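# Rotate the steel cup half a turn under the dial indicator

## Task

Rotate the steel cup that sits on its fixture beneath the dial indicator by half a turn (180 degrees), then open the gripper and release it.

## Robot and tools

Robot: two six-joint arms with parallel grippers, named left_arm and right_arm. In the shared scene frame the origin is on the table top between the arms, +z is up, +x points out over the table, and left_arm sits on the +y side at base (+0.014, +0.232, 0) m, with right_arm at (+0.047, -0.272, 0) m. The names left and right do not match image sides. Each gripper's fingers point along its own +z axis and close along its y axis. The reported hand point lies between the finger pads, about 1 cm short of the tips, and may be slightly wrong at long reach.

Joint order (used in every row and every per-joint list): shoulder, elbow, waist, wrist pitch, wrist yaw, wrist roll. Ranges in rad: shoulder 0.000 to 3.142, elbow 0.000 to 3.019, waist -2.880 to 2.880, wrist pitch -1.693 to 1.571, wrist yaw -1.571 to 1.571, wrist roll -2.094 to 2.094. True ends may differ by up to 0.019 rad.

A row is 14 numbers, each in [-1, 1]: left_arm's six joint values then its opening, followed by right_arm's six joint values and its opening. Both arms always appear. Joint values are offsets, not poses, scaled so that 1.0 equals 1.32 rad (shoulder), 1.276 (elbow), 1.264 (waist), 1.83 (wrist pitch), 1.686 (wrist yaw), 2.022 (wrist roll). Opening is absolute: +1 fully open, -1 shut. Optionally 12 more numbers in [0, 1] can follow: stiffness scales for left's six joints then right's six, in the same joint order; they persist until rewritten.

Tools:
- execute_actions(actions): a list of up to 15 actions; each action is a list of up to 15 rows, one row per 1/30 s step, and a short action repeats its last row to fill 15 steps. Offsets in every row of an action are measured from the joint angles when that action began (for the first action, from the last reported angles), not from the previous row. An empty list only returns state and images. If any action would push a joint more than 0.019 rad beyond its range, that action is rejected for both arms; if the first action fails, or any action is malformed, nothing in the call runs.
- move(target, speed, blocking): target is one 14-number row of offsets measured from the Joint positions in the latest result that showed them. All joints travel so they finish together over 0.5 to 10 s; speed (0.01 to 2 rad/s, default 0.5) caps the joint with the longest way to go. Moves do not avoid obstacles or the other arm. Gripper openings are applied at the start. With blocking=false you get a result after 0.5 s; then call wait or stop before sending anything else. The result adds a move: line with the ending (done, off_target, moving, held, fault), limits=held or limits=none, and each arm's joint furthest from target.
- wait(seconds): 0 to 10 s, holding the last command; returns early when a running move ends.
- stop(): brakes a running move; fingers keep moving.
- zoom_image(camera, region): camera is cam_left_wrist or cam_right_wrist (both 504x504); region [x0, y0, x1, y1] in pixels from the top-left, at most 504 by 504.
- read_manual(section): licence texts only.
- finished_scene(scene): pass the current scene number once the cup is turned and released; irreversible.

Motion limits: per step each joint target stays within a lead of the measured angle (shoulder 0.32, elbow 0.276, waist 0.264, wrist pitch 0.33, wrist yaw 0.186, wrist roll 0.522 rad), and targets are scaled back if they would shift the gripper over 70 mm, so big changes take several actions. Arms can droop under zero offsets: in a reply's first call, send offsets that restore the intended angles, then zeros, increasing the correction if a joint still lags.

Reading results: the state line gives each gripper's position (m) and quat_wxyz in the scene frame. Joint positions and Joint velocities list each arm's six joints then finger gap (m; 0.094 open). Joint targets shows what the joints are currently driven toward. grip_measured is the opening on the command scale (each gripper off by up to about 1 mm). Joint torques are raw drive outputs with offsets and noise. Step readings show sampled joint angles; HELD marks steps where an arm was held back. Messages: joint command not followed (clearance check altered targets), joint sent to its limit, MOTOR HOT (from 85 °C), and FAULT / OVER-TEMPERATURE FAULT (at 100 °C the arm goes limp and falls).

Gripping: to hold, command an opening roughly 0.03 below grip_measured; smaller gaps grip lighter. Pads exert about 50 to 62 N, weaker on parts under 2 mm thick, with a short spike at first contact. Wrist roll (range about ±2.09 rad) alone cannot give a full 3.14 rad turn, so the cup may need regrasping in two or more partial turns, releasing and re-closing between them.

Avoid: knocking anything off the table, dropping or letting the cup slip, fast impacts, pushing far past contact, and arm-to-arm collisions. Brief external tugs may occur on held or loose items. Long holding under load heats motors. Move smoothly and with little effort.

Each tool is called after "Emit:" by a JSON object that holds its "fn" and its "kwargs", one argument or row to a line.

## Session

Emit:
{"fn": "execute_actions", "kwargs": {
  "actions": []
}}

Scene clock: 0.00 s.
left_arm: end_effector_position=(+0.1018, +0.6685, +0.1162) grip_measured=+1.000 end_effector_quat_wxyz=(+0.119, +0.920, +0.067, +0.367) | right_arm: end_effector_position=(+0.5751, -0.1019, +0.3199) grip_measured=+1.000 end_effector_quat_wxyz=(+0.302, +0.317, +0.859, +0.266)
Joint names: [shoulder, elbow, waist, wrist pitch, wrist yaw, wrist roll]
Joint positions: left_arm=[ 1.744  1.241  1.44  -1.367  0.745 -1.53   0.094] | right_arm=[ 1.319  1.246  0.265 -0.671 -0.055  1.026  0.094]
Joint velocities: left_arm=[-0.005 -0.012 -0.005  0.007 -0.007  0.051  0.   ] | right_arm=[ 0.005  0.002 -0.005  0.007 -0.007  0.022  0.   ]
Joint torques (N m, as the arm reports them, + toward a larger angle): no reading
Motor temperatures (°C, as the motors report them): left_arm=[32 32 27 28 29 26] | right_arm=[32 32 27 27 28 26]
Joint targets: left_arm=[1.754 1.257 1.440 -1.368 0.744 -1.530] | right_arm=[1.324 1.269 0.265 -0.668 -0.055 1.026]
Joint stiffness scale: left_arm=[1. 1. 1. 1. 1. 1.] | right_arm=[1. 1. 1. 1. 1. 1.]

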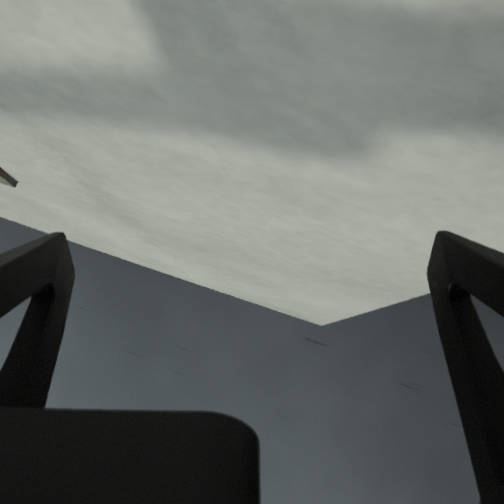

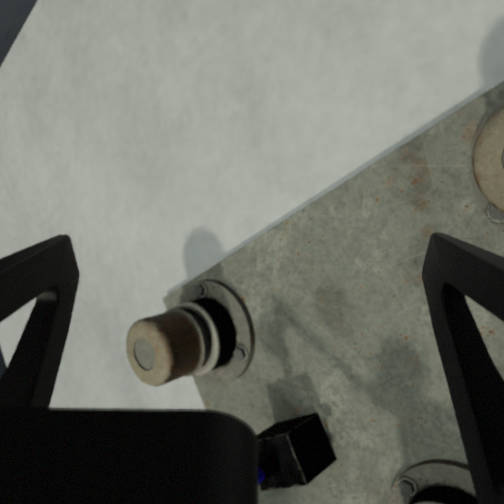

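Emit:
{"fn": "move", "kwargs": {
  "target": [0, 0, 0, 0, 0, 0, 1, 0.094, 0.428, 0, -0.546, 0.033, -0.507, 1],
  "speed": 0.8
}}

Scene clock: 6.60 s.
left_arm: end_effector_position=(+0.1018, +0.6685, +0.1162) grip_measured=+1.000 end_effector_quat_wxyz=(+0.119, +0.920, +0.067, +0.367) | right_arm: end_effector_position=(+0.4783, -0.1408, +0.4011) grip_measured=+1.000 end_effector_quat_wxyz=(+0.120, -0.138, +0.983, +0.020)
Joint names: [shoulder, elbow, waist, wrist pitch, wrist yaw, wrist roll]
Joint positions: left_arm=[ 1.744  1.241  1.44  -1.367  0.745 -1.53   0.094] | right_arm=[ 1.416  1.748  0.265 -1.658 -0.002  0.017  0.094]
Joint velocities: left_arm=[-0.005 -0.027  0.005 -0.017 -0.022  0.007  0.   ] | right_arm=[-0.005  0.002 -0.015 -0.007  0.007 -0.022  0.   ]
Joint torques (N m, as the arm reports them, + toward a larger angle): left_arm=[-15.87   8.52   0.2   -0.36   0.57  -0.01] | right_arm=[-7.66 14.41 -1.22  0.19  0.16 -0.01]
Motor temperatures (°C, as the motors report them): left_arm=[32 34 27 28 29 26] | right_arm=[32 36 27 27 28 26]
Joint targets: left_arm=[1.744 1.241 1.440 -1.367 0.745 -1.530] | right_arm=[1.443 1.792 0.265 -1.670 0.001 0.001]
Joint stiffness scale: left_arm=[1. 1. 1. 1. 1. 1.] | right_arm=[1. 1. 1. 1. 1. 1.]
move: off_target (right_arm); limits=none; left_arm: farthest joint: the waist, 0.000 radians from its target (0.000 radians at the start); right_arm: farthest joint: the elbow, 0.044 radians from its target (0.546 radians at the start)

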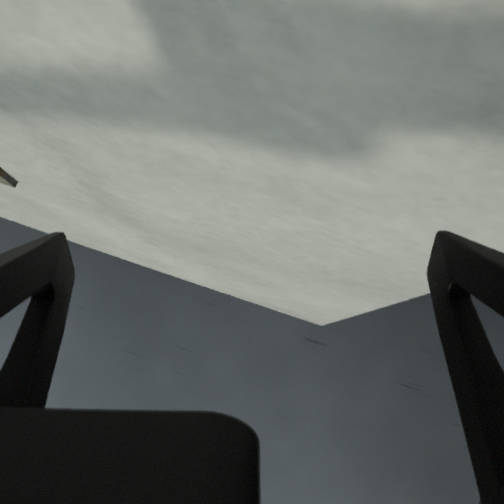

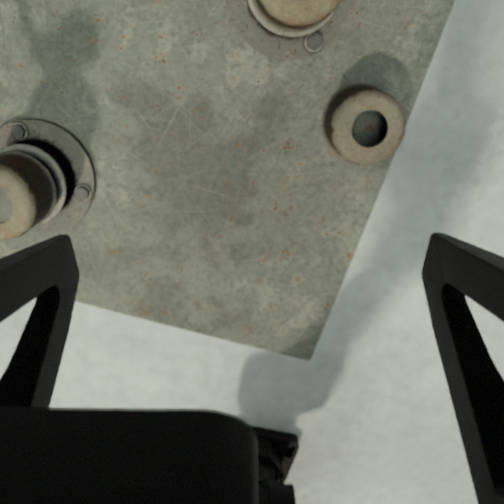

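The layout looks similar to scene 1. I'll swing the waist over to view the cup from above.

Emit:
{"fn": "move", "kwargs": {
  "target": [0, 0, 0, 0, 0, 0, 1, 0.02, 0.035, 0.365, 0, 0, 0, 1],
  "speed": 0.6
}}

Scene clock: 9.47 s.
left_arm: end_effector_position=(+0.1018, +0.6685, +0.1162) grip_measured=+1.000 end_effector_quat_wxyz=(+0.119, +0.920, +0.067, +0.367) | right_arm: end_effector_position=(+0.3722, +0.0401, +0.4011) grip_measured=+1.000 end_effector_quat_wxyz=(+0.112, -0.363, +0.924, +0.048)
Joint names: [shoulder, elbow, waist, wrist pitch, wrist yaw, wrist roll]
Joint positions: left_arm=[ 1.744  1.241  1.44  -1.367  0.745 -1.53   0.094] | right_arm=[ 1.416  1.748  0.734 -1.658 -0.002  0.016  0.094]
Joint velocities: left_arm=[-0.024 -0.017 -0.005 -0.007 -0.051  0.022  0.   ] | right_arm=[-0.005 -0.002 -0.005  0.002 -0.022 -0.007  0.   ]
Joint torques (N m, as the arm reports them, + toward a larger angle): left_arm=[-15.86   8.51   0.23  -0.36   0.57  -0.01] | right_arm=[-7.82 14.51 -1.74  0.67  0.04  0.17]
Motor temperatures (°C, as the motors report them): left_arm=[32 34 27 28 29 26] | right_arm=[32 37 27 27 28 26]
Joint targets: left_arm=[1.744 1.241 1.440 -1.367 0.745 -1.530] | right_arm=[1.442 1.792 0.726 -1.658 -0.002 0.017]
Joint stiffness scale: left_arm=[1. 1. 1. 1. 1. 1.] | right_arm=[1. 1. 1. 1. 1. 1.]
move: off_target (right_arm); limits=none; left_arm: farthest joint: the waist, 0.000 radians from its target (0.000 radians at the start); right_arm: farthest joint: the elbow, 0.045 radians from its target (0.045 radians at the start)

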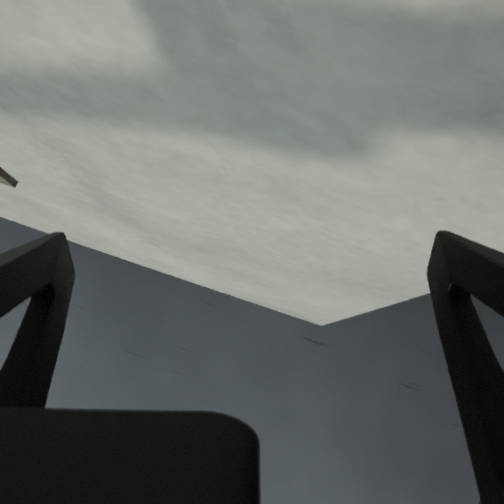

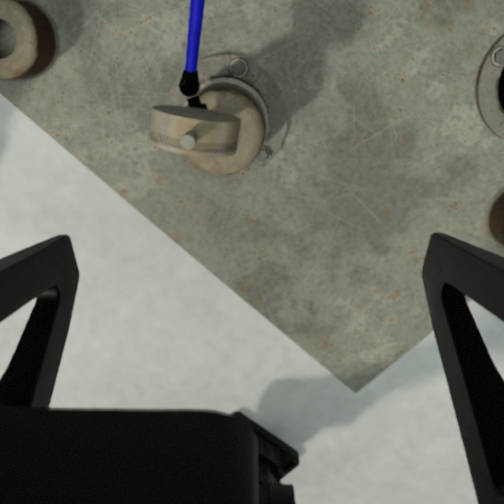

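Emit:
{"fn": "move", "kwargs": {
  "target": [0, 0, 0, 0, 0, 0, 1, 0, 0, -0.348, 0.984, -0.582, -0.008, 1],
  "speed": 1.2
}}

Scene clock: 15.37 s.
left_arm: end_effector_position=(+0.1018, +0.6685, +0.1162) grip_measured=+1.000 end_effector_quat_wxyz=(+0.119, +0.920, +0.067, +0.367) | right_arm: end_effector_position=(+0.5164, +0.0371, +0.7146) grip_measured=+1.000 end_effector_quat_wxyz=(+0.696, -0.467, +0.398, +0.372)
Joint names: [shoulder, elbow, waist, wrist pitch, wrist yaw, wrist roll]
Joint positions: left_arm=[ 1.744  1.241  1.44  -1.367  0.745 -1.53   0.094] | right_arm=[ 1.416  1.748  0.296  0.126 -0.98   0.015  0.094]
Joint velocities: left_arm=[-0.015 -0.007 -0.005 -0.002 -0.007 -0.007  0.   ] | right_arm=[-0.005  0.002 -0.024 -0.012  0.022  0.051  0.   ]
Joint torques (N m, as the arm reports them, + toward a larger angle): left_arm=[-15.84   8.53   0.27  -0.37   0.57  -0.01] | right_arm=[-10.16  10.83  -1.49   1.9    0.15   0.05]
Motor temperatures (°C, as the motors report them): left_arm=[33 34 27 28 29 26] | right_arm=[32 39 27 27 28 26]
Joint targets: left_arm=[1.744 1.241 1.440 -1.367 0.745 -1.530] | right_arm=[1.416 1.748 0.294 0.143 -0.984 -0.000]
Joint stiffness scale: left_arm=[1. 1. 1. 1. 1. 1.] | right_arm=[1. 1. 1. 1. 1. 1.]
move: done; limits=none; left_arm: farthest joint: the waist, 0.000 radians from its target (0.000 radians at the start); right_arm: farthest joint: the wrist pitch, 0.017 radians from its target (1.801 radians at the start)

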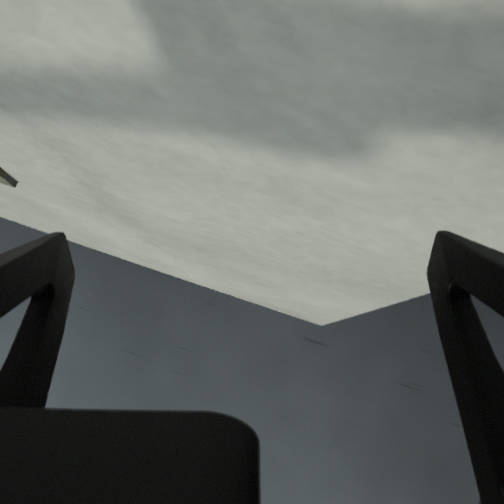

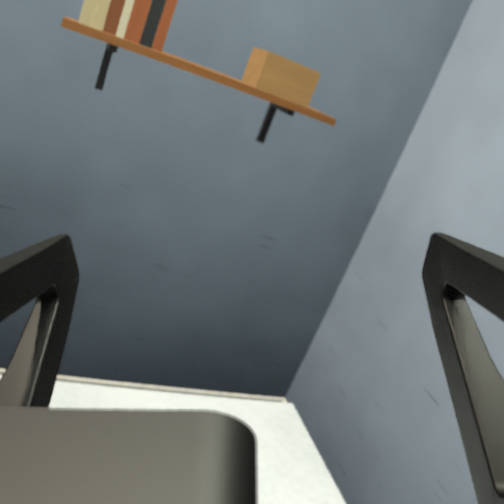

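Emit:
{"fn": "move", "kwargs": {
  "target": [0, 0, 0, 0, 0, 0, 1, -0.429, -1.0, 0, 0.1765, 0, 0, 1],
  "speed": 0.9
}}

Scene clock: 19.30 s.
left_arm: end_effector_position=(+0.1018, +0.6685, +0.1162) grip_measured=+1.000 end_effector_quat_wxyz=(+0.119, +0.920, +0.067, +0.367) | right_arm: end_effector_position=(+0.3321, -0.0253, +0.3233) grip_measured=+1.000 end_effector_quat_wxyz=(+0.572, -0.430, +0.551, +0.430)
Joint names: [shoulder, elbow, waist, wrist pitch, wrist yaw, wrist roll]
Joint positions: left_arm=[ 1.744  1.241  1.44  -1.367  0.745 -1.53   0.094] | right_arm=[ 0.861  0.47   0.296  0.431 -0.98   0.015  0.094]
Joint velocities: left_arm=[ 0.005 -0.002  0.024 -0.007  0.007 -0.081  0.   ] | right_arm=[-0.005  0.022  0.005  0.007  0.037  0.007  0.   ]
Joint torques (N m, as the arm reports them, + toward a larger angle): left_arm=[-15.86   8.52   0.22  -0.36   0.58  -0.01] | right_arm=[-2.79 11.03 -1.1   2.33  0.03  0.17]
Motor temperatures (°C, as the motors report them): left_arm=[33 34 27 28 29 26] | right_arm=[32 39 27 27 28 26]
Joint targets: left_arm=[1.744 1.241 1.440 -1.367 0.745 -1.530] | right_arm=[0.849 0.472 0.296 0.449 -0.980 0.015]
Joint stiffness scale: left_arm=[1. 1. 1. 1. 1. 1.] | right_arm=[1. 1. 1. 1. 1. 1.]
move: done; limits=none; left_arm: farthest joint: the waist, 0.000 radians from its target (0.000 radians at the start); right_arm: farthest joint: the wrist pitch, 0.018 radians from its target (0.323 radians at the start)

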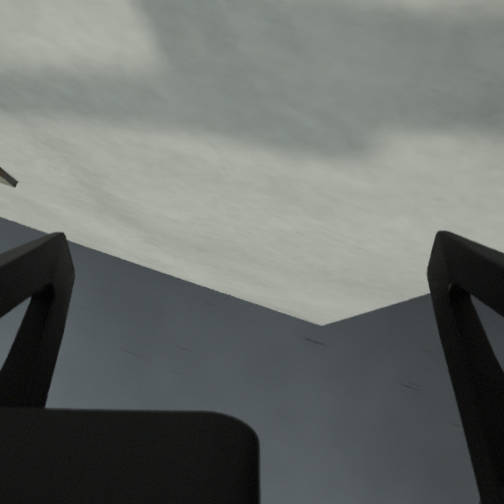

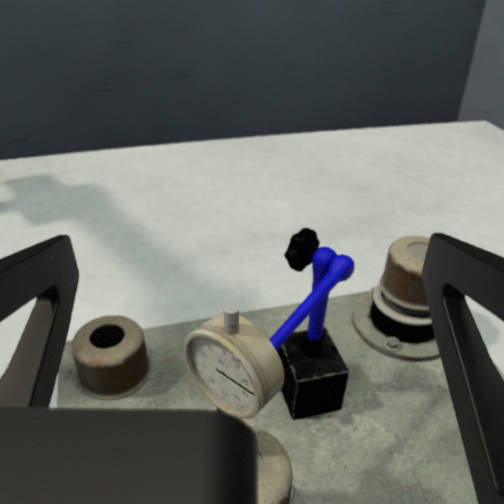

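Next I'll descend to the z≈0.2 waypoint.

Emit:
{"fn": "move", "kwargs": {
  "target": [0, 0, 0, 0, 0, 0, 1, 0.256, -0.171, -0.002, 0.285, 0, 0, 1],
  "speed": 0.5
}}

Scene clock: 22.03 s.
left_arm: end_effector_position=(+0.1018, +0.6685, +0.1162) grip_measured=+1.000 end_effector_quat_wxyz=(+0.119, +0.920, +0.067, +0.367) | right_arm: end_effector_position=(+0.3243, -0.0280, +0.2019) grip_measured=+1.000 end_effector_quat_wxyz=(+0.560, -0.426, +0.563, +0.434)
Joint names: [shoulder, elbow, waist, wrist pitch, wrist yaw, wrist roll]
Joint positions: left_arm=[ 1.744  1.241  1.44  -1.367  0.745 -1.53   0.094] | right_arm=[ 1.186  0.257  0.296  0.934 -0.98   0.015  0.094]
Joint velocities: left_arm=[ 0.005 -0.017 -0.015 -0.012 -0.022 -0.066  0.   ] | right_arm=[-0.005  0.007 -0.015 -0.017  0.066 -0.007  0.   ]
Joint torques (N m, as the arm reports them, + toward a larger angle): left_arm=[-15.9    8.52   0.21  -0.36   0.57  -0.01] | right_arm=[-2.77  7.11 -1.42  2.32  0.03  0.18]
Motor temperatures (°C, as the motors report them): left_arm=[33 34 27 28 29 26] | right_arm=[32 39 27 27 28 26]
Joint targets: left_arm=[1.744 1.241 1.440 -1.367 0.745 -1.530] | right_arm=[1.199 0.252 0.293 0.952 -0.980 0.015]
Joint stiffness scale: left_arm=[1. 1. 1. 1. 1. 1.] | right_arm=[1. 1. 1. 1. 1. 1.]
move: done; limits=none; left_arm: farthest joint: the waist, 0.000 radians from its target (0.000 radians at the start); right_arm: farthest joint: the wrist pitch, 0.018 radians from its target (0.522 radians at the start)

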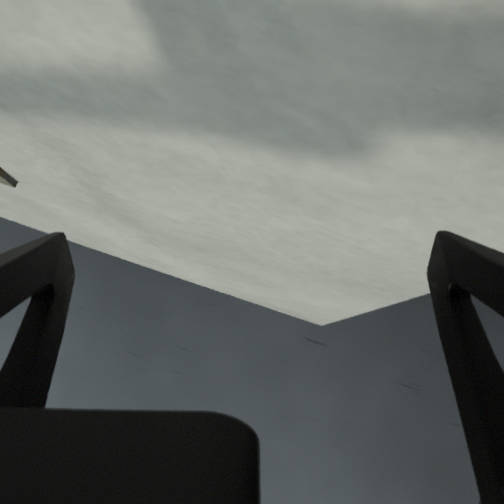

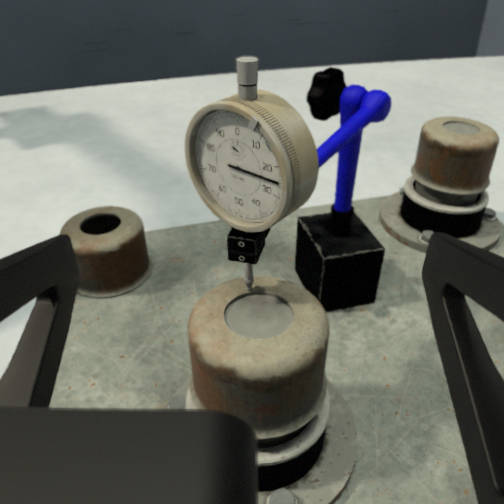

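Emit:
{"fn": "move", "kwargs": {
  "target": [0, 0, 0, 0, 0, 0, 1, 0.46, -0.032, -0.002, 0.35, 0, 0, 1],
  "speed": 0.4
}}

Scene clock: 27.17 s.
left_arm: end_effector_position=(+0.1018, +0.6685, +0.1162) grip_measured=+1.000 end_effector_quat_wxyz=(+0.119, +0.920, +0.067, +0.367) | right_arm: end_effector_position=(+0.3249, -0.0278, +0.1059) grip_measured=+1.000 end_effector_quat_wxyz=(+0.559, -0.426, +0.564, +0.434)
Joint names: [shoulder, elbow, waist, wrist pitch, wrist yaw, wrist roll]
Joint positions: left_arm=[ 1.744  1.241  1.44  -1.367  0.745 -1.53   0.094] | right_arm=[ 1.776  0.222  0.296  1.557 -0.98   0.015  0.094]
Joint velocities: left_arm=[-0.005 -0.002 -0.015 -0.007  0.007  0.022  0.   ] | right_arm=[-0.005 -0.002  0.005 -0.012 -0.037  0.022  0.   ]
Joint torques (N m, as the arm reports them, + toward a larger angle): left_arm=[-15.85   8.52   0.21  -0.37   0.57  -0.01] | right_arm=[-5.27  0.95 -1.57  2.3   0.03  0.19]
Motor temperatures (°C, as the motors report them): left_arm=[33 35 27 28 29 26] | right_arm=[32 38 27 27 28 26]
Joint targets: left_arm=[1.744 1.241 1.440 -1.367 0.745 -1.530] | right_arm=[1.793 0.216 0.293 1.575 -0.980 0.015]
Joint stiffness scale: left_arm=[1. 1. 1. 1. 1. 1.] | right_arm=[1. 1. 1. 1. 1. 1.]
move: done; limits=none; left_arm: farthest joint: the waist, 0.000 radians from its target (0.000 radians at the start); right_arm: farthest joint: the wrist pitch, 0.018 radians from its target (0.640 radians at the start)

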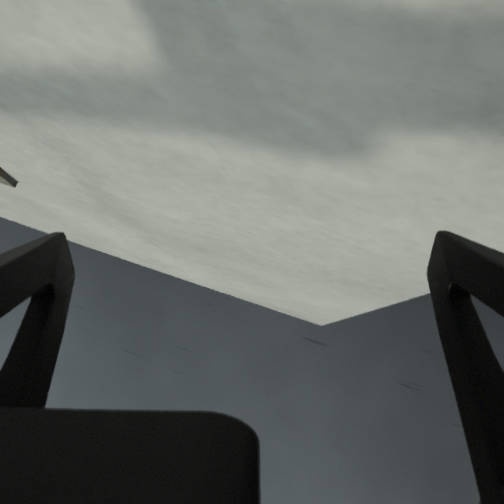

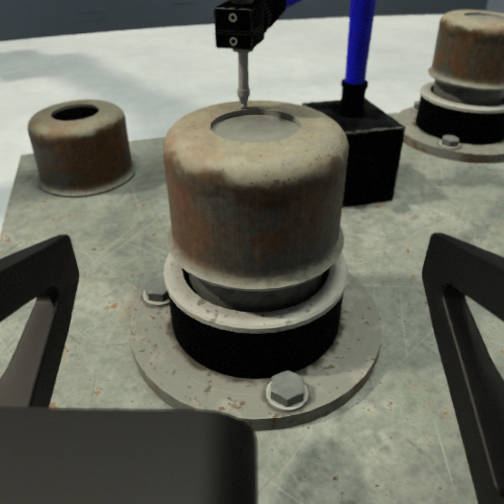

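Emit:
{"fn": "move", "kwargs": {
  "target": [0, 0, 0, 0, 0, 0, 1, 0.1258, 0.1186, 0.1696, 0.006, 0.1266, 0, 1],
  "speed": 0.3
}}

Scene clock: 44.87 s.
left_arm: end_effector_position=(+0.1018, +0.6685, +0.1162) grip_measured=+1.000 end_effector_quat_wxyz=(+0.119, +0.920, +0.067, +0.367) | right_arm: end_effector_position=(+0.3447, +0.0445, +0.0811) grip_measured=+1.000 end_effector_quat_wxyz=(+0.558, -0.426, +0.564, +0.435)
Joint names: [shoulder, elbow, waist, wrist pitch, wrist yaw, wrist roll]
Joint positions: left_arm=[ 1.744  1.241  1.44  -1.367  0.745 -1.53   0.094] | right_arm=[ 1.92   0.363  0.507  1.557 -0.77   0.015  0.094]
Joint velocities: left_arm=[-0.015 -0.007  0.005 -0.012 -0.007 -0.022  0.   ] | right_arm=[-0.024 -0.012 -0.015 -0.002 -0.051 -0.022  0.   ]
Joint torques (N m, as the arm reports them, + toward a larger angle): left_arm=[-15.9    8.51   0.2   -0.37   0.57  -0.01] | right_arm=[-7.24  2.64 -0.98  2.18  0.14  0.17]
Motor temperatures (°C, as the motors report them): left_arm=[33 35 27 28 29 26] | right_arm=[32 35 27 27 28 26]
Joint targets: left_arm=[1.744 1.241 1.440 -1.367 0.745 -1.530] | right_arm=[1.942 0.373 0.510 1.568 -0.767 0.015]
Joint stiffness scale: left_arm=[1. 1. 1. 1. 1. 1.] | right_arm=[1. 1. 1. 1. 1. 1.]
move: off_target (right_arm); limits=none; left_arm: farthest joint: the waist, 0.000 radians from its target (0.000 radians at the start); right_arm: farthest joint: the shoulder, 0.022 radians from its target (0.166 radians at the start)

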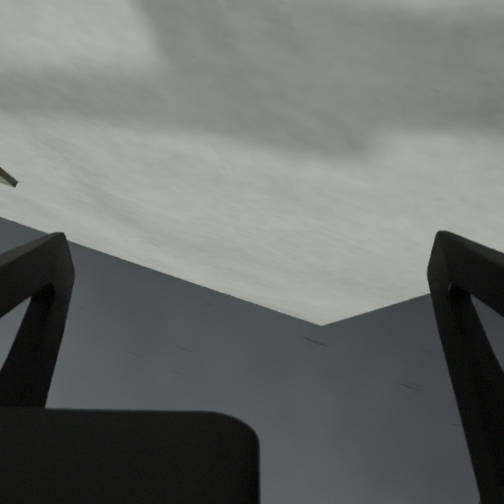

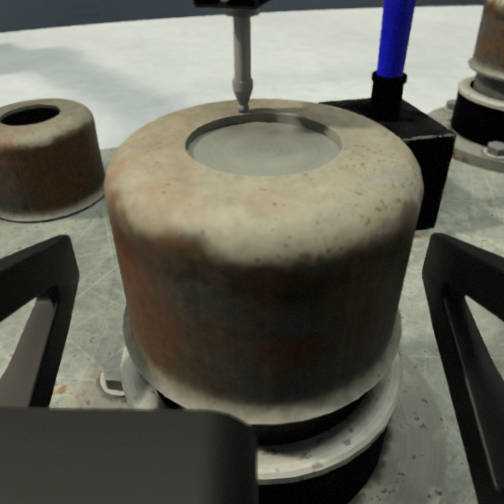

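Emit:
{"fn": "move", "kwargs": {
  "target": [0, 0, 0, 0, 0, 0, 1, 0.028, 0.0917, -0.0636, -0.0493, -0.203, 0, 1],
  "speed": 0.5
}}

Scene clock: 48.37 s.
left_arm: end_effector_position=(+0.1018, +0.6685, +0.1162) grip_measured=+1.000 end_effector_quat_wxyz=(+0.119, +0.920, +0.067, +0.367) | right_arm: end_effector_position=(+0.3446, +0.0484, +0.0839) grip_measured=+1.000 end_effector_quat_wxyz=(+0.501, -0.499, +0.498, +0.503)
Joint names: [shoulder, elbow, waist, wrist pitch, wrist yaw, wrist roll]
Joint positions: left_arm=[ 1.744  1.241  1.44  -1.367  0.745 -1.53   0.094] | right_arm=[ 1.929  0.465  0.433  1.48  -1.109  0.015  0.094]
Joint velocities: left_arm=[-0.005  0.012  0.005 -0.002 -0.051 -0.037  0.   ] | right_arm=[ 0.005  0.022 -0.005 -0.002 -0.022 -0.007  0.   ]
Joint torques (N m, as the arm reports them, + toward a larger angle): left_arm=[-15.85   8.53   0.19  -0.36   0.57  -0.01] | right_arm=[-7.37  3.72 -1.48  1.01 -0.09  0.18]
Motor temperatures (°C, as the motors report them): left_arm=[33 35 27 28 29 26] | right_arm=[32 34 27 27 28 26]
Joint targets: left_arm=[1.744 1.241 1.440 -1.367 0.745 -1.530] | right_arm=[1.956 0.480 0.427 1.467 -1.112 0.015]
Joint stiffness scale: left_arm=[1. 1. 1. 1. 1. 1.] | right_arm=[1. 1. 1. 1. 1. 1.]
move: off_target (right_arm); limits=none; left_arm: farthest joint: the waist, 0.000 radians from its target (0.000 radians at the start); right_arm: farthest joint: the shoulder, 0.028 radians from its target (0.037 radians at the start)

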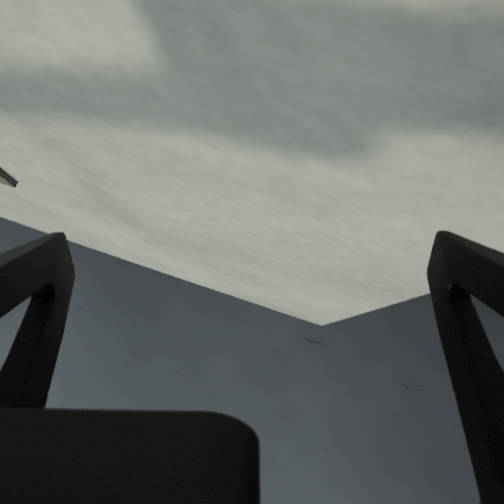

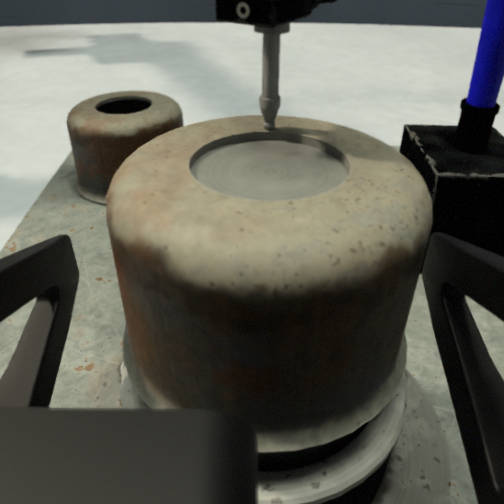

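Emit:
{"fn": "move", "kwargs": {
  "target": [0, 0, 0, 0, 0, 0, 1, 0.044, 0.1046, -0.0384, -0.0569, -0.1798, 0, 1],
  "speed": 0.5
}}

Scene clock: 53.47 s.
left_arm: end_effector_position=(+0.1018, +0.6685, +0.1162) grip_measured=+1.000 end_effector_quat_wxyz=(+0.119, +0.920, +0.067, +0.367) | right_arm: end_effector_position=(+0.3450, +0.0474, +0.0810) grip_measured=+1.000 end_effector_quat_wxyz=(-0.429, +0.559, -0.432, -0.562)
Joint names: [shoulder, elbow, waist, wrist pitch, wrist yaw, wrist roll]
Joint positions: left_arm=[ 1.744  1.241  1.44  -1.367  0.745 -1.53   0.094] | right_arm=[ 1.96   0.581  0.392  1.388 -1.409  0.015  0.094]
Joint velocities: left_arm=[-0.024 -0.002 -0.005  0.017 -0.037  0.007  0.   ] | right_arm=[-0.015 -0.007 -0.005  0.002  0.095 -0.066  0.   ]
Joint torques (N m, as the arm reports them, + toward a larger angle): left_arm=[-15.86   8.53   0.23  -0.36   0.57  -0.01] | right_arm=[-8.74  4.69 -1.78  0.79 -0.09  0.16]
Motor temperatures (°C, as the motors report them): left_arm=[33 35 27 28 29 26] | right_arm=[32 34 27 27 28 26]
Joint targets: left_arm=[1.744 1.241 1.440 -1.367 0.745 -1.530] | right_arm=[1.987 0.599 0.385 1.375 -1.412 0.015]
Joint stiffness scale: left_arm=[1. 1. 1. 1. 1. 1.] | right_arm=[1. 1. 1. 1. 1. 1.]
move: off_target (right_arm); limits=none; left_arm: farthest joint: the waist, 0.000 radians from its target (0.000 radians at the start); right_arm: farthest joint: the shoulder, 0.027 radians from its target (0.058 radians at the start)

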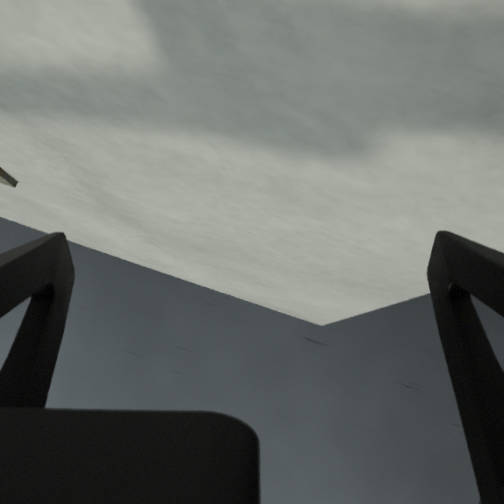

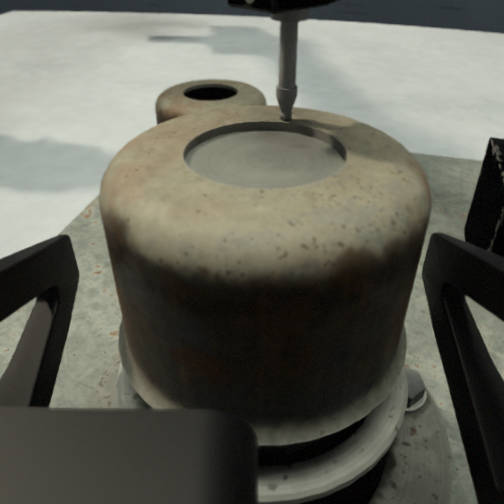

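Emit:
{"fn": "execute_actions", "kwargs": {
  "actions": [
    [[0,0,0,0,0,0,1, 0.02,0.01,0,0,0,0,0.25]],
    [[0,0,0,0,0,0,1, 0,0,0,0,0,0,0.40]]
  ]
}}

Scene clock: 55.67 s.
left_arm: end_effector_position=(+0.1018, +0.6685, +0.1162) grip_measured=+1.000 end_effector_quat_wxyz=(+0.119, +0.920, +0.067, +0.367) | right_arm: end_effector_position=(+0.3479, +0.0485, +0.0811) grip_measured=+0.467 end_effector_quat_wxyz=(-0.432, +0.558, -0.433, -0.560)
Joint names: [shoulder, elbow, waist, wrist pitch, wrist yaw, wrist roll]
Joint positions: left_arm=[ 1.744  1.241  1.44  -1.367  0.745 -1.53   0.094] | right_arm=[ 1.962  0.586  0.392  1.388 -1.401  0.015  0.069]
Joint velocities: left_arm=[-0.015 -0.002 -0.005 -0.002 -0.095  0.007  0.   ] | right_arm=[-0.015 -0.017 -0.024  0.012 -0.007  0.022 -0.   ]
Joint torques (N m, as the arm reports them, + toward a larger angle): left_arm=[-15.85   8.52   0.2   -0.36   0.57  -0.01] | right_arm=[-10.81   3.06  -1.21   1.35  -0.01   0.16]
Motor temperatures (°C, as the motors report them): left_arm=[33 35 27 28 29 26] | right_arm=[32 34 27 27 28 26]
Joint targets: left_arm=[1.744 1.241 1.440 -1.367 0.745 -1.530] | right_arm=[1.962 0.586 0.392 1.388 -1.401 0.015]
Joint stiffness scale: left_arm=[1. 1. 1. 1. 1. 1.] | right_arm=[1. 1. 1. 1. 1. 1.]
Step readings (joint positions; steps 1 to 15: 1st action; 16 to 30: 2nd action):
0: left_arm=[1.744 1.241 1.440 -1.367 0.745 -1.530] | right_arm=[1.960 0.581 0.392 1.388 -1.409 0.015]
1: left_arm=[1.744 1.241 1.440 -1.367 0.745 -1.530] | right_arm=[1.960 0.581 0.392 1.388 -1.409 0.015]
2: left_arm=[1.744 1.241 1.440 -1.367 0.745 -1.530] | right_arm=[1.960 0.581 0.392 1.388 -1.407 0.015]
4: left_arm=[1.744 1.241 1.440 -1.367 0.745 -1.530] | right_arm=[1.961 0.586 0.392 1.388 -1.401 0.015]
8: left_arm=[1.744 1.241 1.440 -1.367 0.745 -1.530] | right_arm=[1.962 0.586 0.392 1.388 -1.402 0.015]
15: left_arm=[1.744 1.241 1.440 -1.367 0.745 -1.530] | right_arm=[1.962 0.586 0.392 1.388 -1.402 0.015]
16: left_arm=[1.744 1.241 1.440 -1.367 0.745 -1.530] | right_arm=[1.962 0.586 0.392 1.388 -1.401 0.015]
17: left_arm=[1.744 1.241 1.440 -1.367 0.745 -1.530] | right_arm=[1.962 0.586 0.392 1.388 -1.401 0.015]
19: left_arm=[1.744 1.241 1.440 -1.367 0.745 -1.530] | right_arm=[1.962 0.586 0.392 1.388 -1.401 0.015]
23: left_arm=[1.744 1.241 1.440 -1.367 0.745 -1.530] | right_arm=[1.962 0.586 0.392 1.388 -1.401 0.015]
30: Joint positions above

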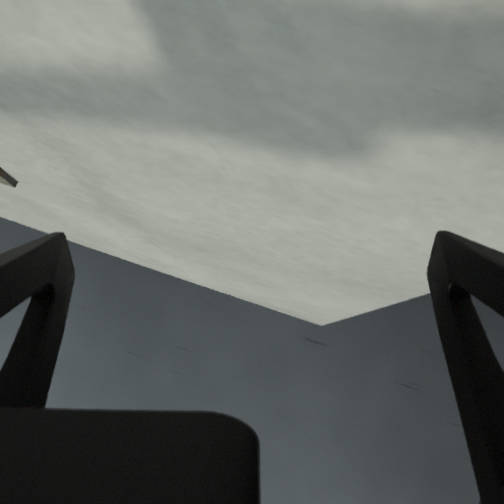

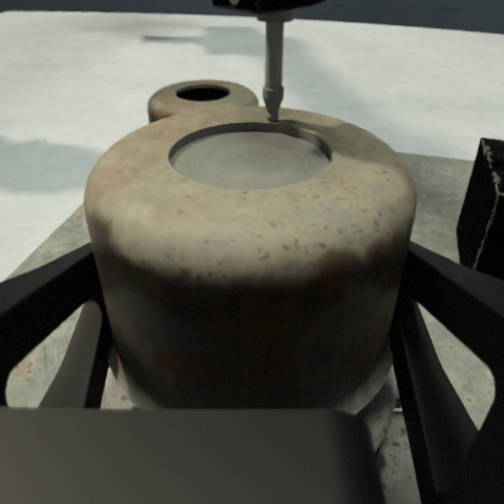

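Emit:
{"fn": "move", "kwargs": {
  "target": [0, 0, 0, 0, 0, 0, 1, -0.0078, -0.0909, 0.0274, 0.0496, 0.1832, 0, 0.40],
  "speed": 0.5
}}

Scene clock: 59.20 s.
left_arm: end_effector_position=(+0.1018, +0.6685, +0.1162) grip_measured=+1.000 end_effector_quat_wxyz=(+0.119, +0.920, +0.067, +0.367) | right_arm: end_effector_position=(+0.3491, +0.0484, +0.0807) grip_measured=+0.467 end_effector_quat_wxyz=(+0.500, -0.497, +0.500, +0.503)
Joint names: [shoulder, elbow, waist, wrist pitch, wrist yaw, wrist roll]
Joint positions: left_arm=[ 1.744  1.241  1.44  -1.367  0.745 -1.53   0.094] | right_arm=[ 1.942  0.476  0.428  1.48  -1.11   0.019  0.069]
Joint velocities: left_arm=[ 0.005 -0.002 -0.005  0.007 -0.007 -0.022  0.   ] | right_arm=[-0.015  0.012 -0.015 -0.002  0.051  0.022 -0.   ]
Joint torques (N m, as the arm reports them, + toward a larger angle): left_arm=[-15.86   8.51   0.24  -0.37   0.57  -0.01] | right_arm=[-9.04  1.74 -1.63  1.46  0.63  0.14]
Motor temperatures (°C, as the motors report them): left_arm=[34 35 27 28 29 26] | right_arm=[33 34 27 27 28 26]
Joint targets: left_arm=[1.744 1.241 1.440 -1.367 0.745 -1.530] | right_arm=[1.951 0.470 0.426 1.479 -1.092 0.016]
Joint stiffness scale: left_arm=[1. 1. 1. 1. 1. 1.] | right_arm=[1. 1. 1. 1. 1. 1.]
move: done; limits=none; left_arm: farthest joint: the waist, 0.000 radians from its target (0.000 radians at the start); right_arm: farthest joint: the wrist yaw, 0.018 radians from its target (0.309 radians at the start)

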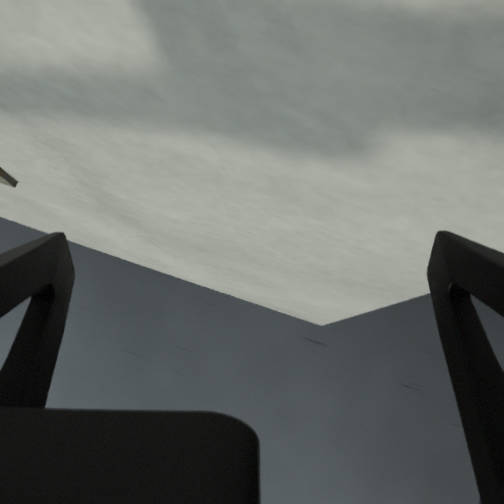

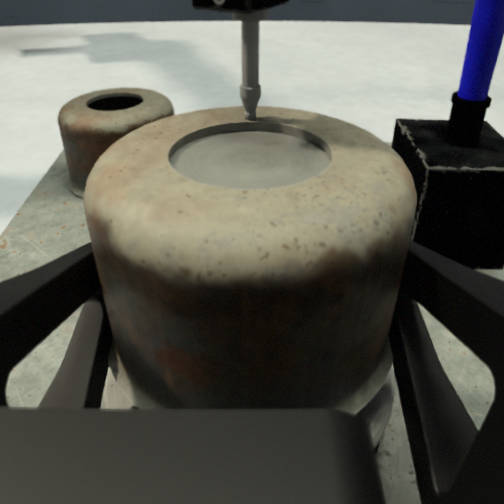

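Emit:
{"fn": "move", "kwargs": {
  "target": [0, 0, 0, 0, 0, 0, 1, -0.0026, -0.0805, 0.0652, 0.0455, 0.2144, 0, 0.40],
  "speed": 0.5
}}

Scene clock: 65.47 s.
left_arm: end_effector_position=(+0.1018, +0.6685, +0.1162) grip_measured=+1.000 end_effector_quat_wxyz=(+0.119, +0.920, +0.067, +0.367) | right_arm: end_effector_position=(+0.3496, +0.0485, +0.0809) grip_measured=+0.467 end_effector_quat_wxyz=(+0.562, -0.425, +0.561, +0.434)
Joint names: [shoulder, elbow, waist, wrist pitch, wrist yaw, wrist roll]
Joint positions: left_arm=[ 1.744  1.241  1.44  -1.367  0.745 -1.53   0.094] | right_arm=[ 1.934  0.381  0.512  1.566 -0.763  0.019  0.069]
Joint velocities: left_arm=[ 0.005 -0.012 -0.005  0.002 -0.051  0.051  0.   ] | right_arm=[-0.005 -0.017 -0.005 -0.007 -0.051 -0.037 -0.001]
Joint torques (N m, as the arm reports them, + toward a larger angle): left_arm=[-15.88   8.51   0.2   -0.36   0.58  -0.01] | right_arm=[-8.64  0.92 -1.36  1.57  0.53  0.15]
Motor temperatures (°C, as the motors report them): left_arm=[34 35 27 28 29 26] | right_arm=[33 34 27 27 28 26]
Joint targets: left_arm=[1.744 1.241 1.440 -1.367 0.745 -1.530] | right_arm=[1.939 0.373 0.510 1.563 -0.748 0.018]
Joint stiffness scale: left_arm=[1. 1. 1. 1. 1. 1.] | right_arm=[1. 1. 1. 1. 1. 1.]
move: done; limits=none; left_arm: farthest joint: the waist, 0.000 radians from its target (0.000 radians at the start); right_arm: farthest joint: the wrist yaw, 0.015 radians from its target (0.361 radians at the start)

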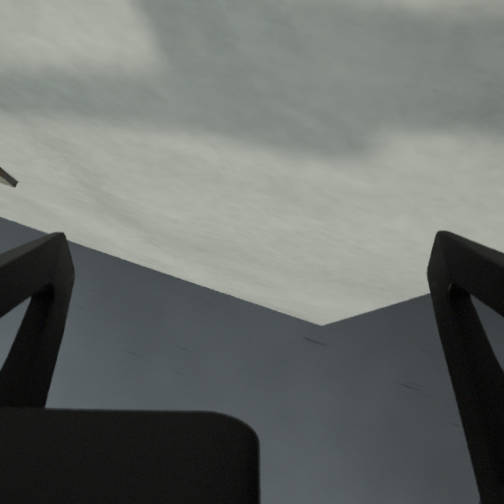

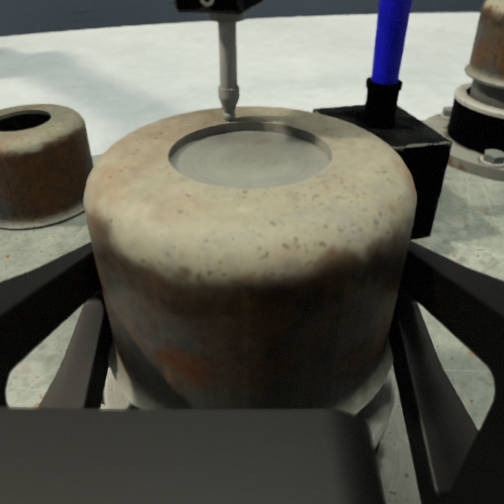

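Emit:
{"fn": "move", "kwargs": {
  "target": [0, 0, 0, 0, 0, 0, 1, -0.0227, -0.0585, 0.1032, 0, 0.2404, 0, 0.40],
  "speed": 0.5
}}

Scene clock: 68.30 s.
left_arm: end_effector_position=(+0.1018, +0.6685, +0.1162) grip_measured=+1.000 end_effector_quat_wxyz=(+0.119, +0.920, +0.067, +0.367) | right_arm: end_effector_position=(+0.3502, +0.0489, +0.0811) grip_measured=+0.467 end_effector_quat_wxyz=(+0.606, -0.349, +0.620, +0.356)
Joint names: [shoulder, elbow, waist, wrist pitch, wrist yaw, wrist roll]
Joint positions: left_arm=[ 1.744  1.241  1.44  -1.367  0.745 -1.53   0.094] | right_arm=[ 1.904  0.315  0.643  1.575 -0.37   0.014  0.069]
Joint velocities: left_arm=[ 0.005 -0.002 -0.005 -0.012  0.037  0.007  0.   ] | right_arm=[ 0.005 -0.007  0.005  0.002 -0.007 -0.022  0.   ]
Joint torques (N m, as the arm reports them, + toward a larger angle): left_arm=[-15.86   8.53   0.18  -0.36   0.57  -0.01] | right_arm=[-8.28  0.61 -1.41  1.46  0.42  0.22]
Motor temperatures (°C, as the motors report them): left_arm=[34 35 27 28 29 26] | right_arm=[33 34 27 27 28 26]
Joint targets: left_arm=[1.744 1.241 1.440 -1.367 0.745 -1.530] | right_arm=[1.904 0.306 0.642 1.566 -0.358 0.019]
Joint stiffness scale: left_arm=[1. 1. 1. 1. 1. 1.] | right_arm=[1. 1. 1. 1. 1. 1.]
move: done; limits=none; left_arm: farthest joint: the waist, 0.000 radians from its target (0.000 radians at the start); right_arm: farthest joint: the wrist yaw, 0.012 radians from its target (0.405 radians at the start)

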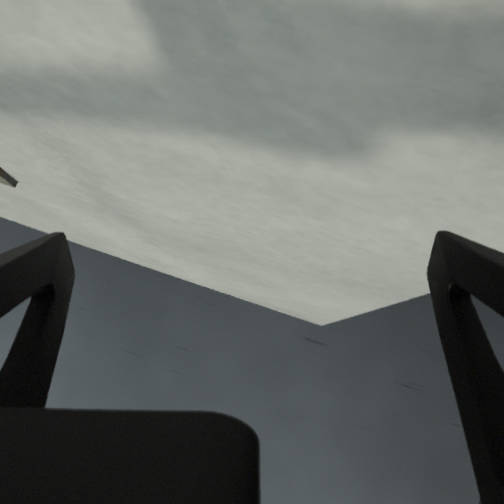

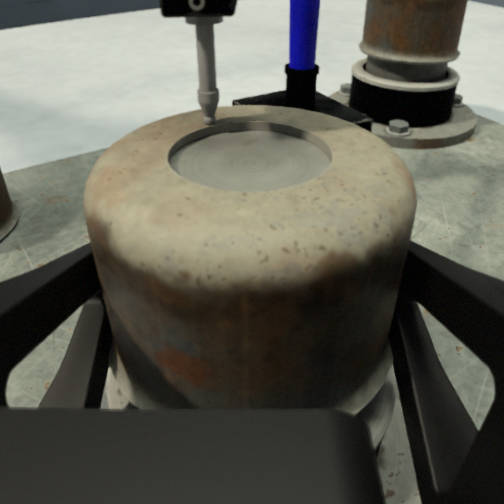

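Emit:
{"fn": "move", "kwargs": {
  "target": [0, 0, 0, 0, 0, 0, 1, -0.011, -0.0222, 0.1293, 0, 0.258, 0, 0.40],
  "speed": 0.5
}}

Scene clock: 71.20 s.
left_arm: end_effector_position=(+0.1018, +0.6685, +0.1162) grip_measured=+1.000 end_effector_quat_wxyz=(+0.119, +0.920, +0.067, +0.367) | right_arm: end_effector_position=(+0.3509, +0.0485, +0.0814) grip_measured=+0.467 end_effector_quat_wxyz=(+0.646, -0.267, +0.662, +0.270)
Joint names: [shoulder, elbow, waist, wrist pitch, wrist yaw, wrist roll]
Joint positions: left_arm=[ 1.744  1.241  1.44  -1.367  0.745 -1.53   0.094] | right_arm=[1.894 0.296 0.804 1.579 0.057 0.014 0.069]
Joint velocities: left_arm=[-0.015  0.017 -0.005 -0.022 -0.125 -0.066  0.   ] | right_arm=[-0.005 -0.002 -0.015 -0.002  0.066 -0.007 -0.   ]
Joint torques (N m, as the arm reports them, + toward a larger angle): left_arm=[-15.89   8.53   0.19  -0.37   0.58  -0.01] | right_arm=[-8.32  0.5  -1.02  1.75  0.3   0.19]
Motor temperatures (°C, as the motors report them): left_arm=[34 35 27 28 29 26] | right_arm=[33 33 27 27 28 26]
Joint targets: left_arm=[1.744 1.241 1.440 -1.367 0.745 -1.530] | right_arm=[1.889 0.287 0.806 1.575 0.065 0.014]
Joint stiffness scale: left_arm=[1. 1. 1. 1. 1. 1.] | right_arm=[1. 1. 1. 1. 1. 1.]
move: done; limits=none; left_arm: farthest joint: the waist, 0.000 radians from its target (0.000 radians at the start); right_arm: farthest joint: the elbow, 0.009 radians from its target (0.029 radians at the start)

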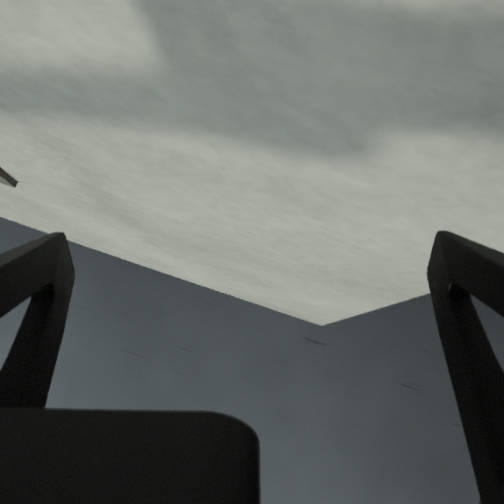

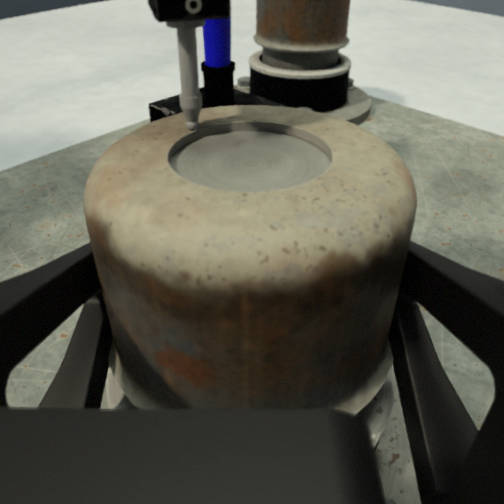

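Emit:
{"fn": "move", "kwargs": {
  "target": [0, 0, 0, 0, 0, 0, 1, 0.0108, 0.0179, 0.1278, 0, 0.2532, 0, 0.40],
  "speed": 0.5
}}

Scene clock: 73.87 s.
left_arm: end_effector_position=(+0.1018, +0.6685, +0.1162) grip_measured=+1.000 end_effector_quat_wxyz=(+0.119, +0.920, +0.067, +0.367) | right_arm: end_effector_position=(+0.3513, +0.0479, +0.0847) grip_measured=+0.467 end_effector_quat_wxyz=(+0.682, -0.177, +0.685, +0.185)
Joint names: [shoulder, elbow, waist, wrist pitch, wrist yaw, wrist roll]
Joint positions: left_arm=[ 1.744  1.241  1.44  -1.367  0.745 -1.53   0.094] | right_arm=[1.897 0.326 0.958 1.568 0.471 0.014 0.069]
Joint velocities: left_arm=[ 0.024 -0.002 -0.005  0.002  0.066  0.022  0.   ] | right_arm=[-0.015 -0.007 -0.005 -0.012  0.051  0.007 -0.001]
Joint torques (N m, as the arm reports them, + toward a larger angle): left_arm=[-15.87   8.53   0.21  -0.36   0.57  -0.01] | right_arm=[-7.55  0.85 -0.61  2.26  0.46  0.16]
Motor temperatures (°C, as the motors report them): left_arm=[34 35 27 28 29 26] | right_arm=[33 33 27 27 28 26]
Joint targets: left_arm=[1.744 1.241 1.440 -1.367 0.745 -1.530] | right_arm=[1.908 0.319 0.966 1.578 0.484 0.014]
Joint stiffness scale: left_arm=[1. 1. 1. 1. 1. 1.] | right_arm=[1. 1. 1. 1. 1. 1.]
move: done; limits=none; left_arm: farthest joint: the waist, 0.000 radians from its target (0.000 radians at the start); right_arm: farthest joint: the wrist yaw, 0.013 radians from its target (0.427 radians at the start)

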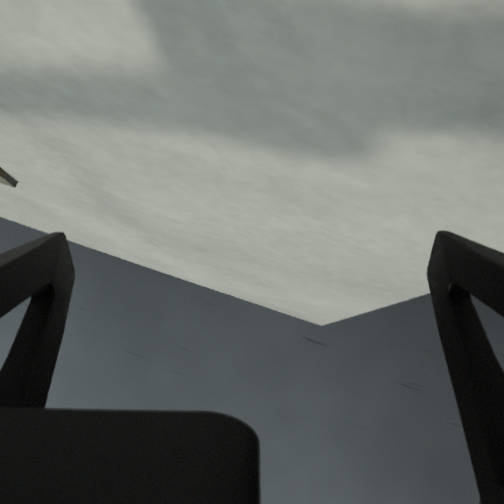

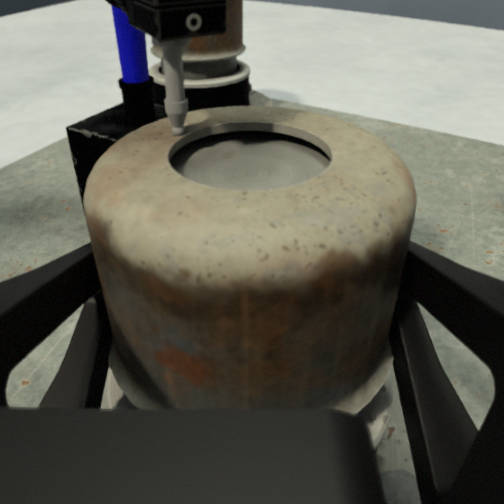

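Emit:
{"fn": "move", "kwargs": {
  "target": [0, 0, 0, 0, 0, 0, 1, 0.0323, 0.054, 0.106, -0.0193, 0.2356, 0, 0.40],
  "speed": 0.5
}}

Scene clock: 76.87 s.
left_arm: end_effector_position=(+0.1018, +0.6685, +0.1162) grip_measured=+1.000 end_effector_quat_wxyz=(+0.119, +0.920, +0.067, +0.367) | right_arm: end_effector_position=(+0.3522, +0.0477, +0.0840) grip_measured=+0.467 end_effector_quat_wxyz=(+0.704, -0.080, +0.699, +0.099)
Joint names: [shoulder, elbow, waist, wrist pitch, wrist yaw, wrist roll]
Joint positions: left_arm=[ 1.744  1.241  1.44  -1.367  0.745 -1.53   0.094] | right_arm=[1.922 0.403 1.076 1.534 0.854 0.014 0.069]
Joint velocities: left_arm=[-0.015 -0.012 -0.015 -0.002 -0.037 -0.022  0.   ] | right_arm=[ 0.005 -0.007 -0.005  0.007 -0.037  0.007  0.001]
Joint torques (N m, as the arm reports them, + toward a larger angle): left_arm=[-15.9    8.52   0.23  -0.36   0.57  -0.01] | right_arm=[-7.69  1.14 -0.29  1.64  0.51  0.17]
Motor temperatures (°C, as the motors report them): left_arm=[34 35 27 28 29 26] | right_arm=[33 33 27 27 28 26]
Joint targets: left_arm=[1.744 1.241 1.440 -1.367 0.745 -1.530] | right_arm=[1.940 0.395 1.092 1.533 0.868 0.014]
Joint stiffness scale: left_arm=[1. 1. 1. 1. 1. 1.] | right_arm=[1. 1. 1. 1. 1. 1.]
move: done; limits=none; left_arm: farthest joint: the waist, 0.000 radians from its target (0.000 radians at the start); right_arm: farthest joint: the shoulder, 0.018 radians from its target (0.043 radians at the start)

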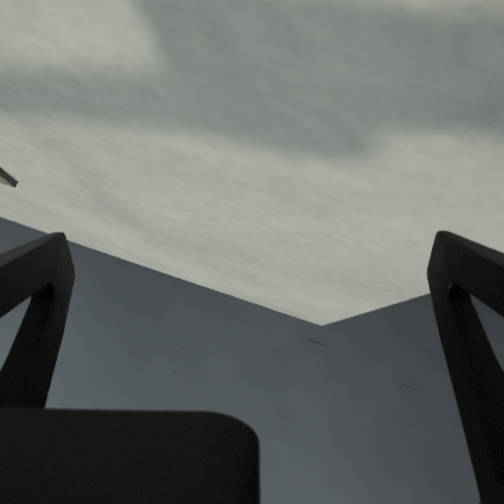

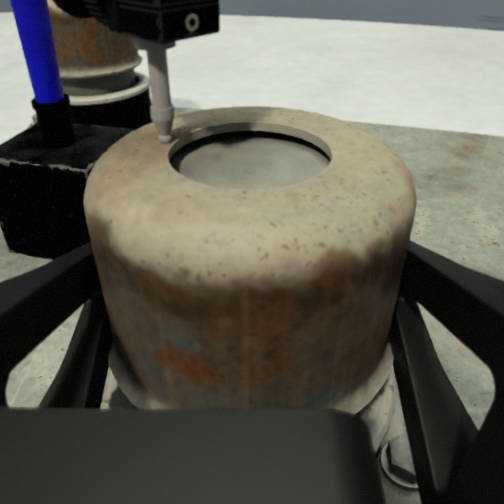

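Emit:
{"fn": "move", "kwargs": {
  "target": [0, 0, 0, 0, 0, 0, 1, 0.0285, 0.0738, 0.076, -0.049, 0.2076, 0, 0.40],
  "speed": 0.5
}}

Scene clock: 79.70 s.
left_arm: end_effector_position=(+0.1018, +0.6685, +0.1162) grip_measured=+1.000 end_effector_quat_wxyz=(+0.119, +0.920, +0.067, +0.367) | right_arm: end_effector_position=(+0.3527, +0.0473, +0.0830) grip_measured=+0.467 end_effector_quat_wxyz=(+0.709, +0.012, +0.705, +0.007)
Joint names: [shoulder, elbow, waist, wrist pitch, wrist yaw, wrist roll]
Joint positions: left_arm=[ 1.744  1.241  1.44  -1.367  0.745 -1.53   0.094] | right_arm=[1.938 0.505 1.146 1.449 1.184 0.014 0.069]
Joint velocities: left_arm=[ 0.005 -0.002  0.005  0.012  0.037 -0.007  0.   ] | right_arm=[ 0.015 -0.007 -0.015 -0.007 -0.051  0.022  0.   ]
Joint torques (N m, as the arm reports them, + toward a larger angle): left_arm=[-15.89   8.52   0.22  -0.37   0.57  -0.01] | right_arm=[-8.11  1.86  0.66  1.29  0.72  0.16]
Motor temperatures (°C, as the motors report them): left_arm=[34 35 27 28 29 26] | right_arm=[33 33 27 27 28 26]
Joint targets: left_arm=[1.744 1.241 1.440 -1.367 0.745 -1.530] | right_arm=[1.959 0.497 1.172 1.444 1.204 0.014]
Joint stiffness scale: left_arm=[1. 1. 1. 1. 1. 1.] | right_arm=[1. 1. 1. 1. 1. 1.]
move: off_target (right_arm); limits=none; left_arm: farthest joint: the waist, 0.000 radians from its target (0.000 radians at the start); right_arm: farthest joint: the waist, 0.027 radians from its target (0.096 radians at the start)

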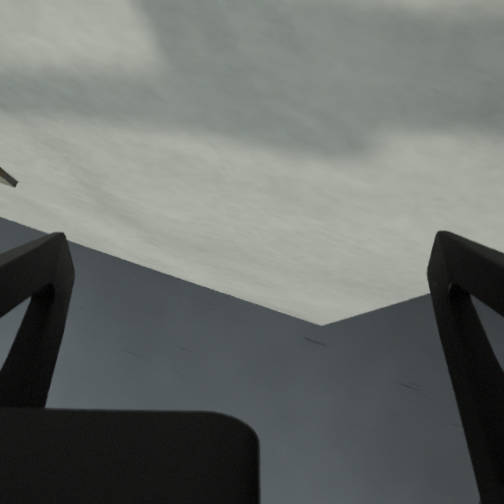

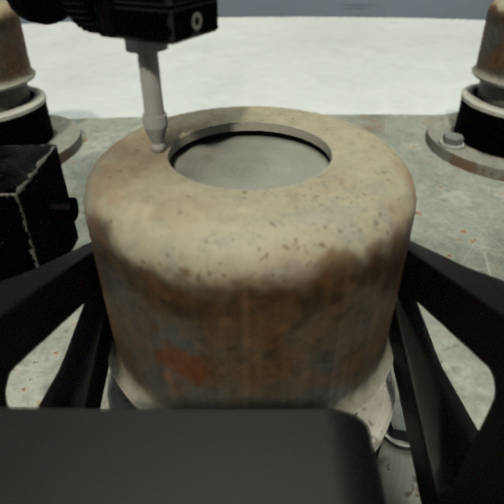

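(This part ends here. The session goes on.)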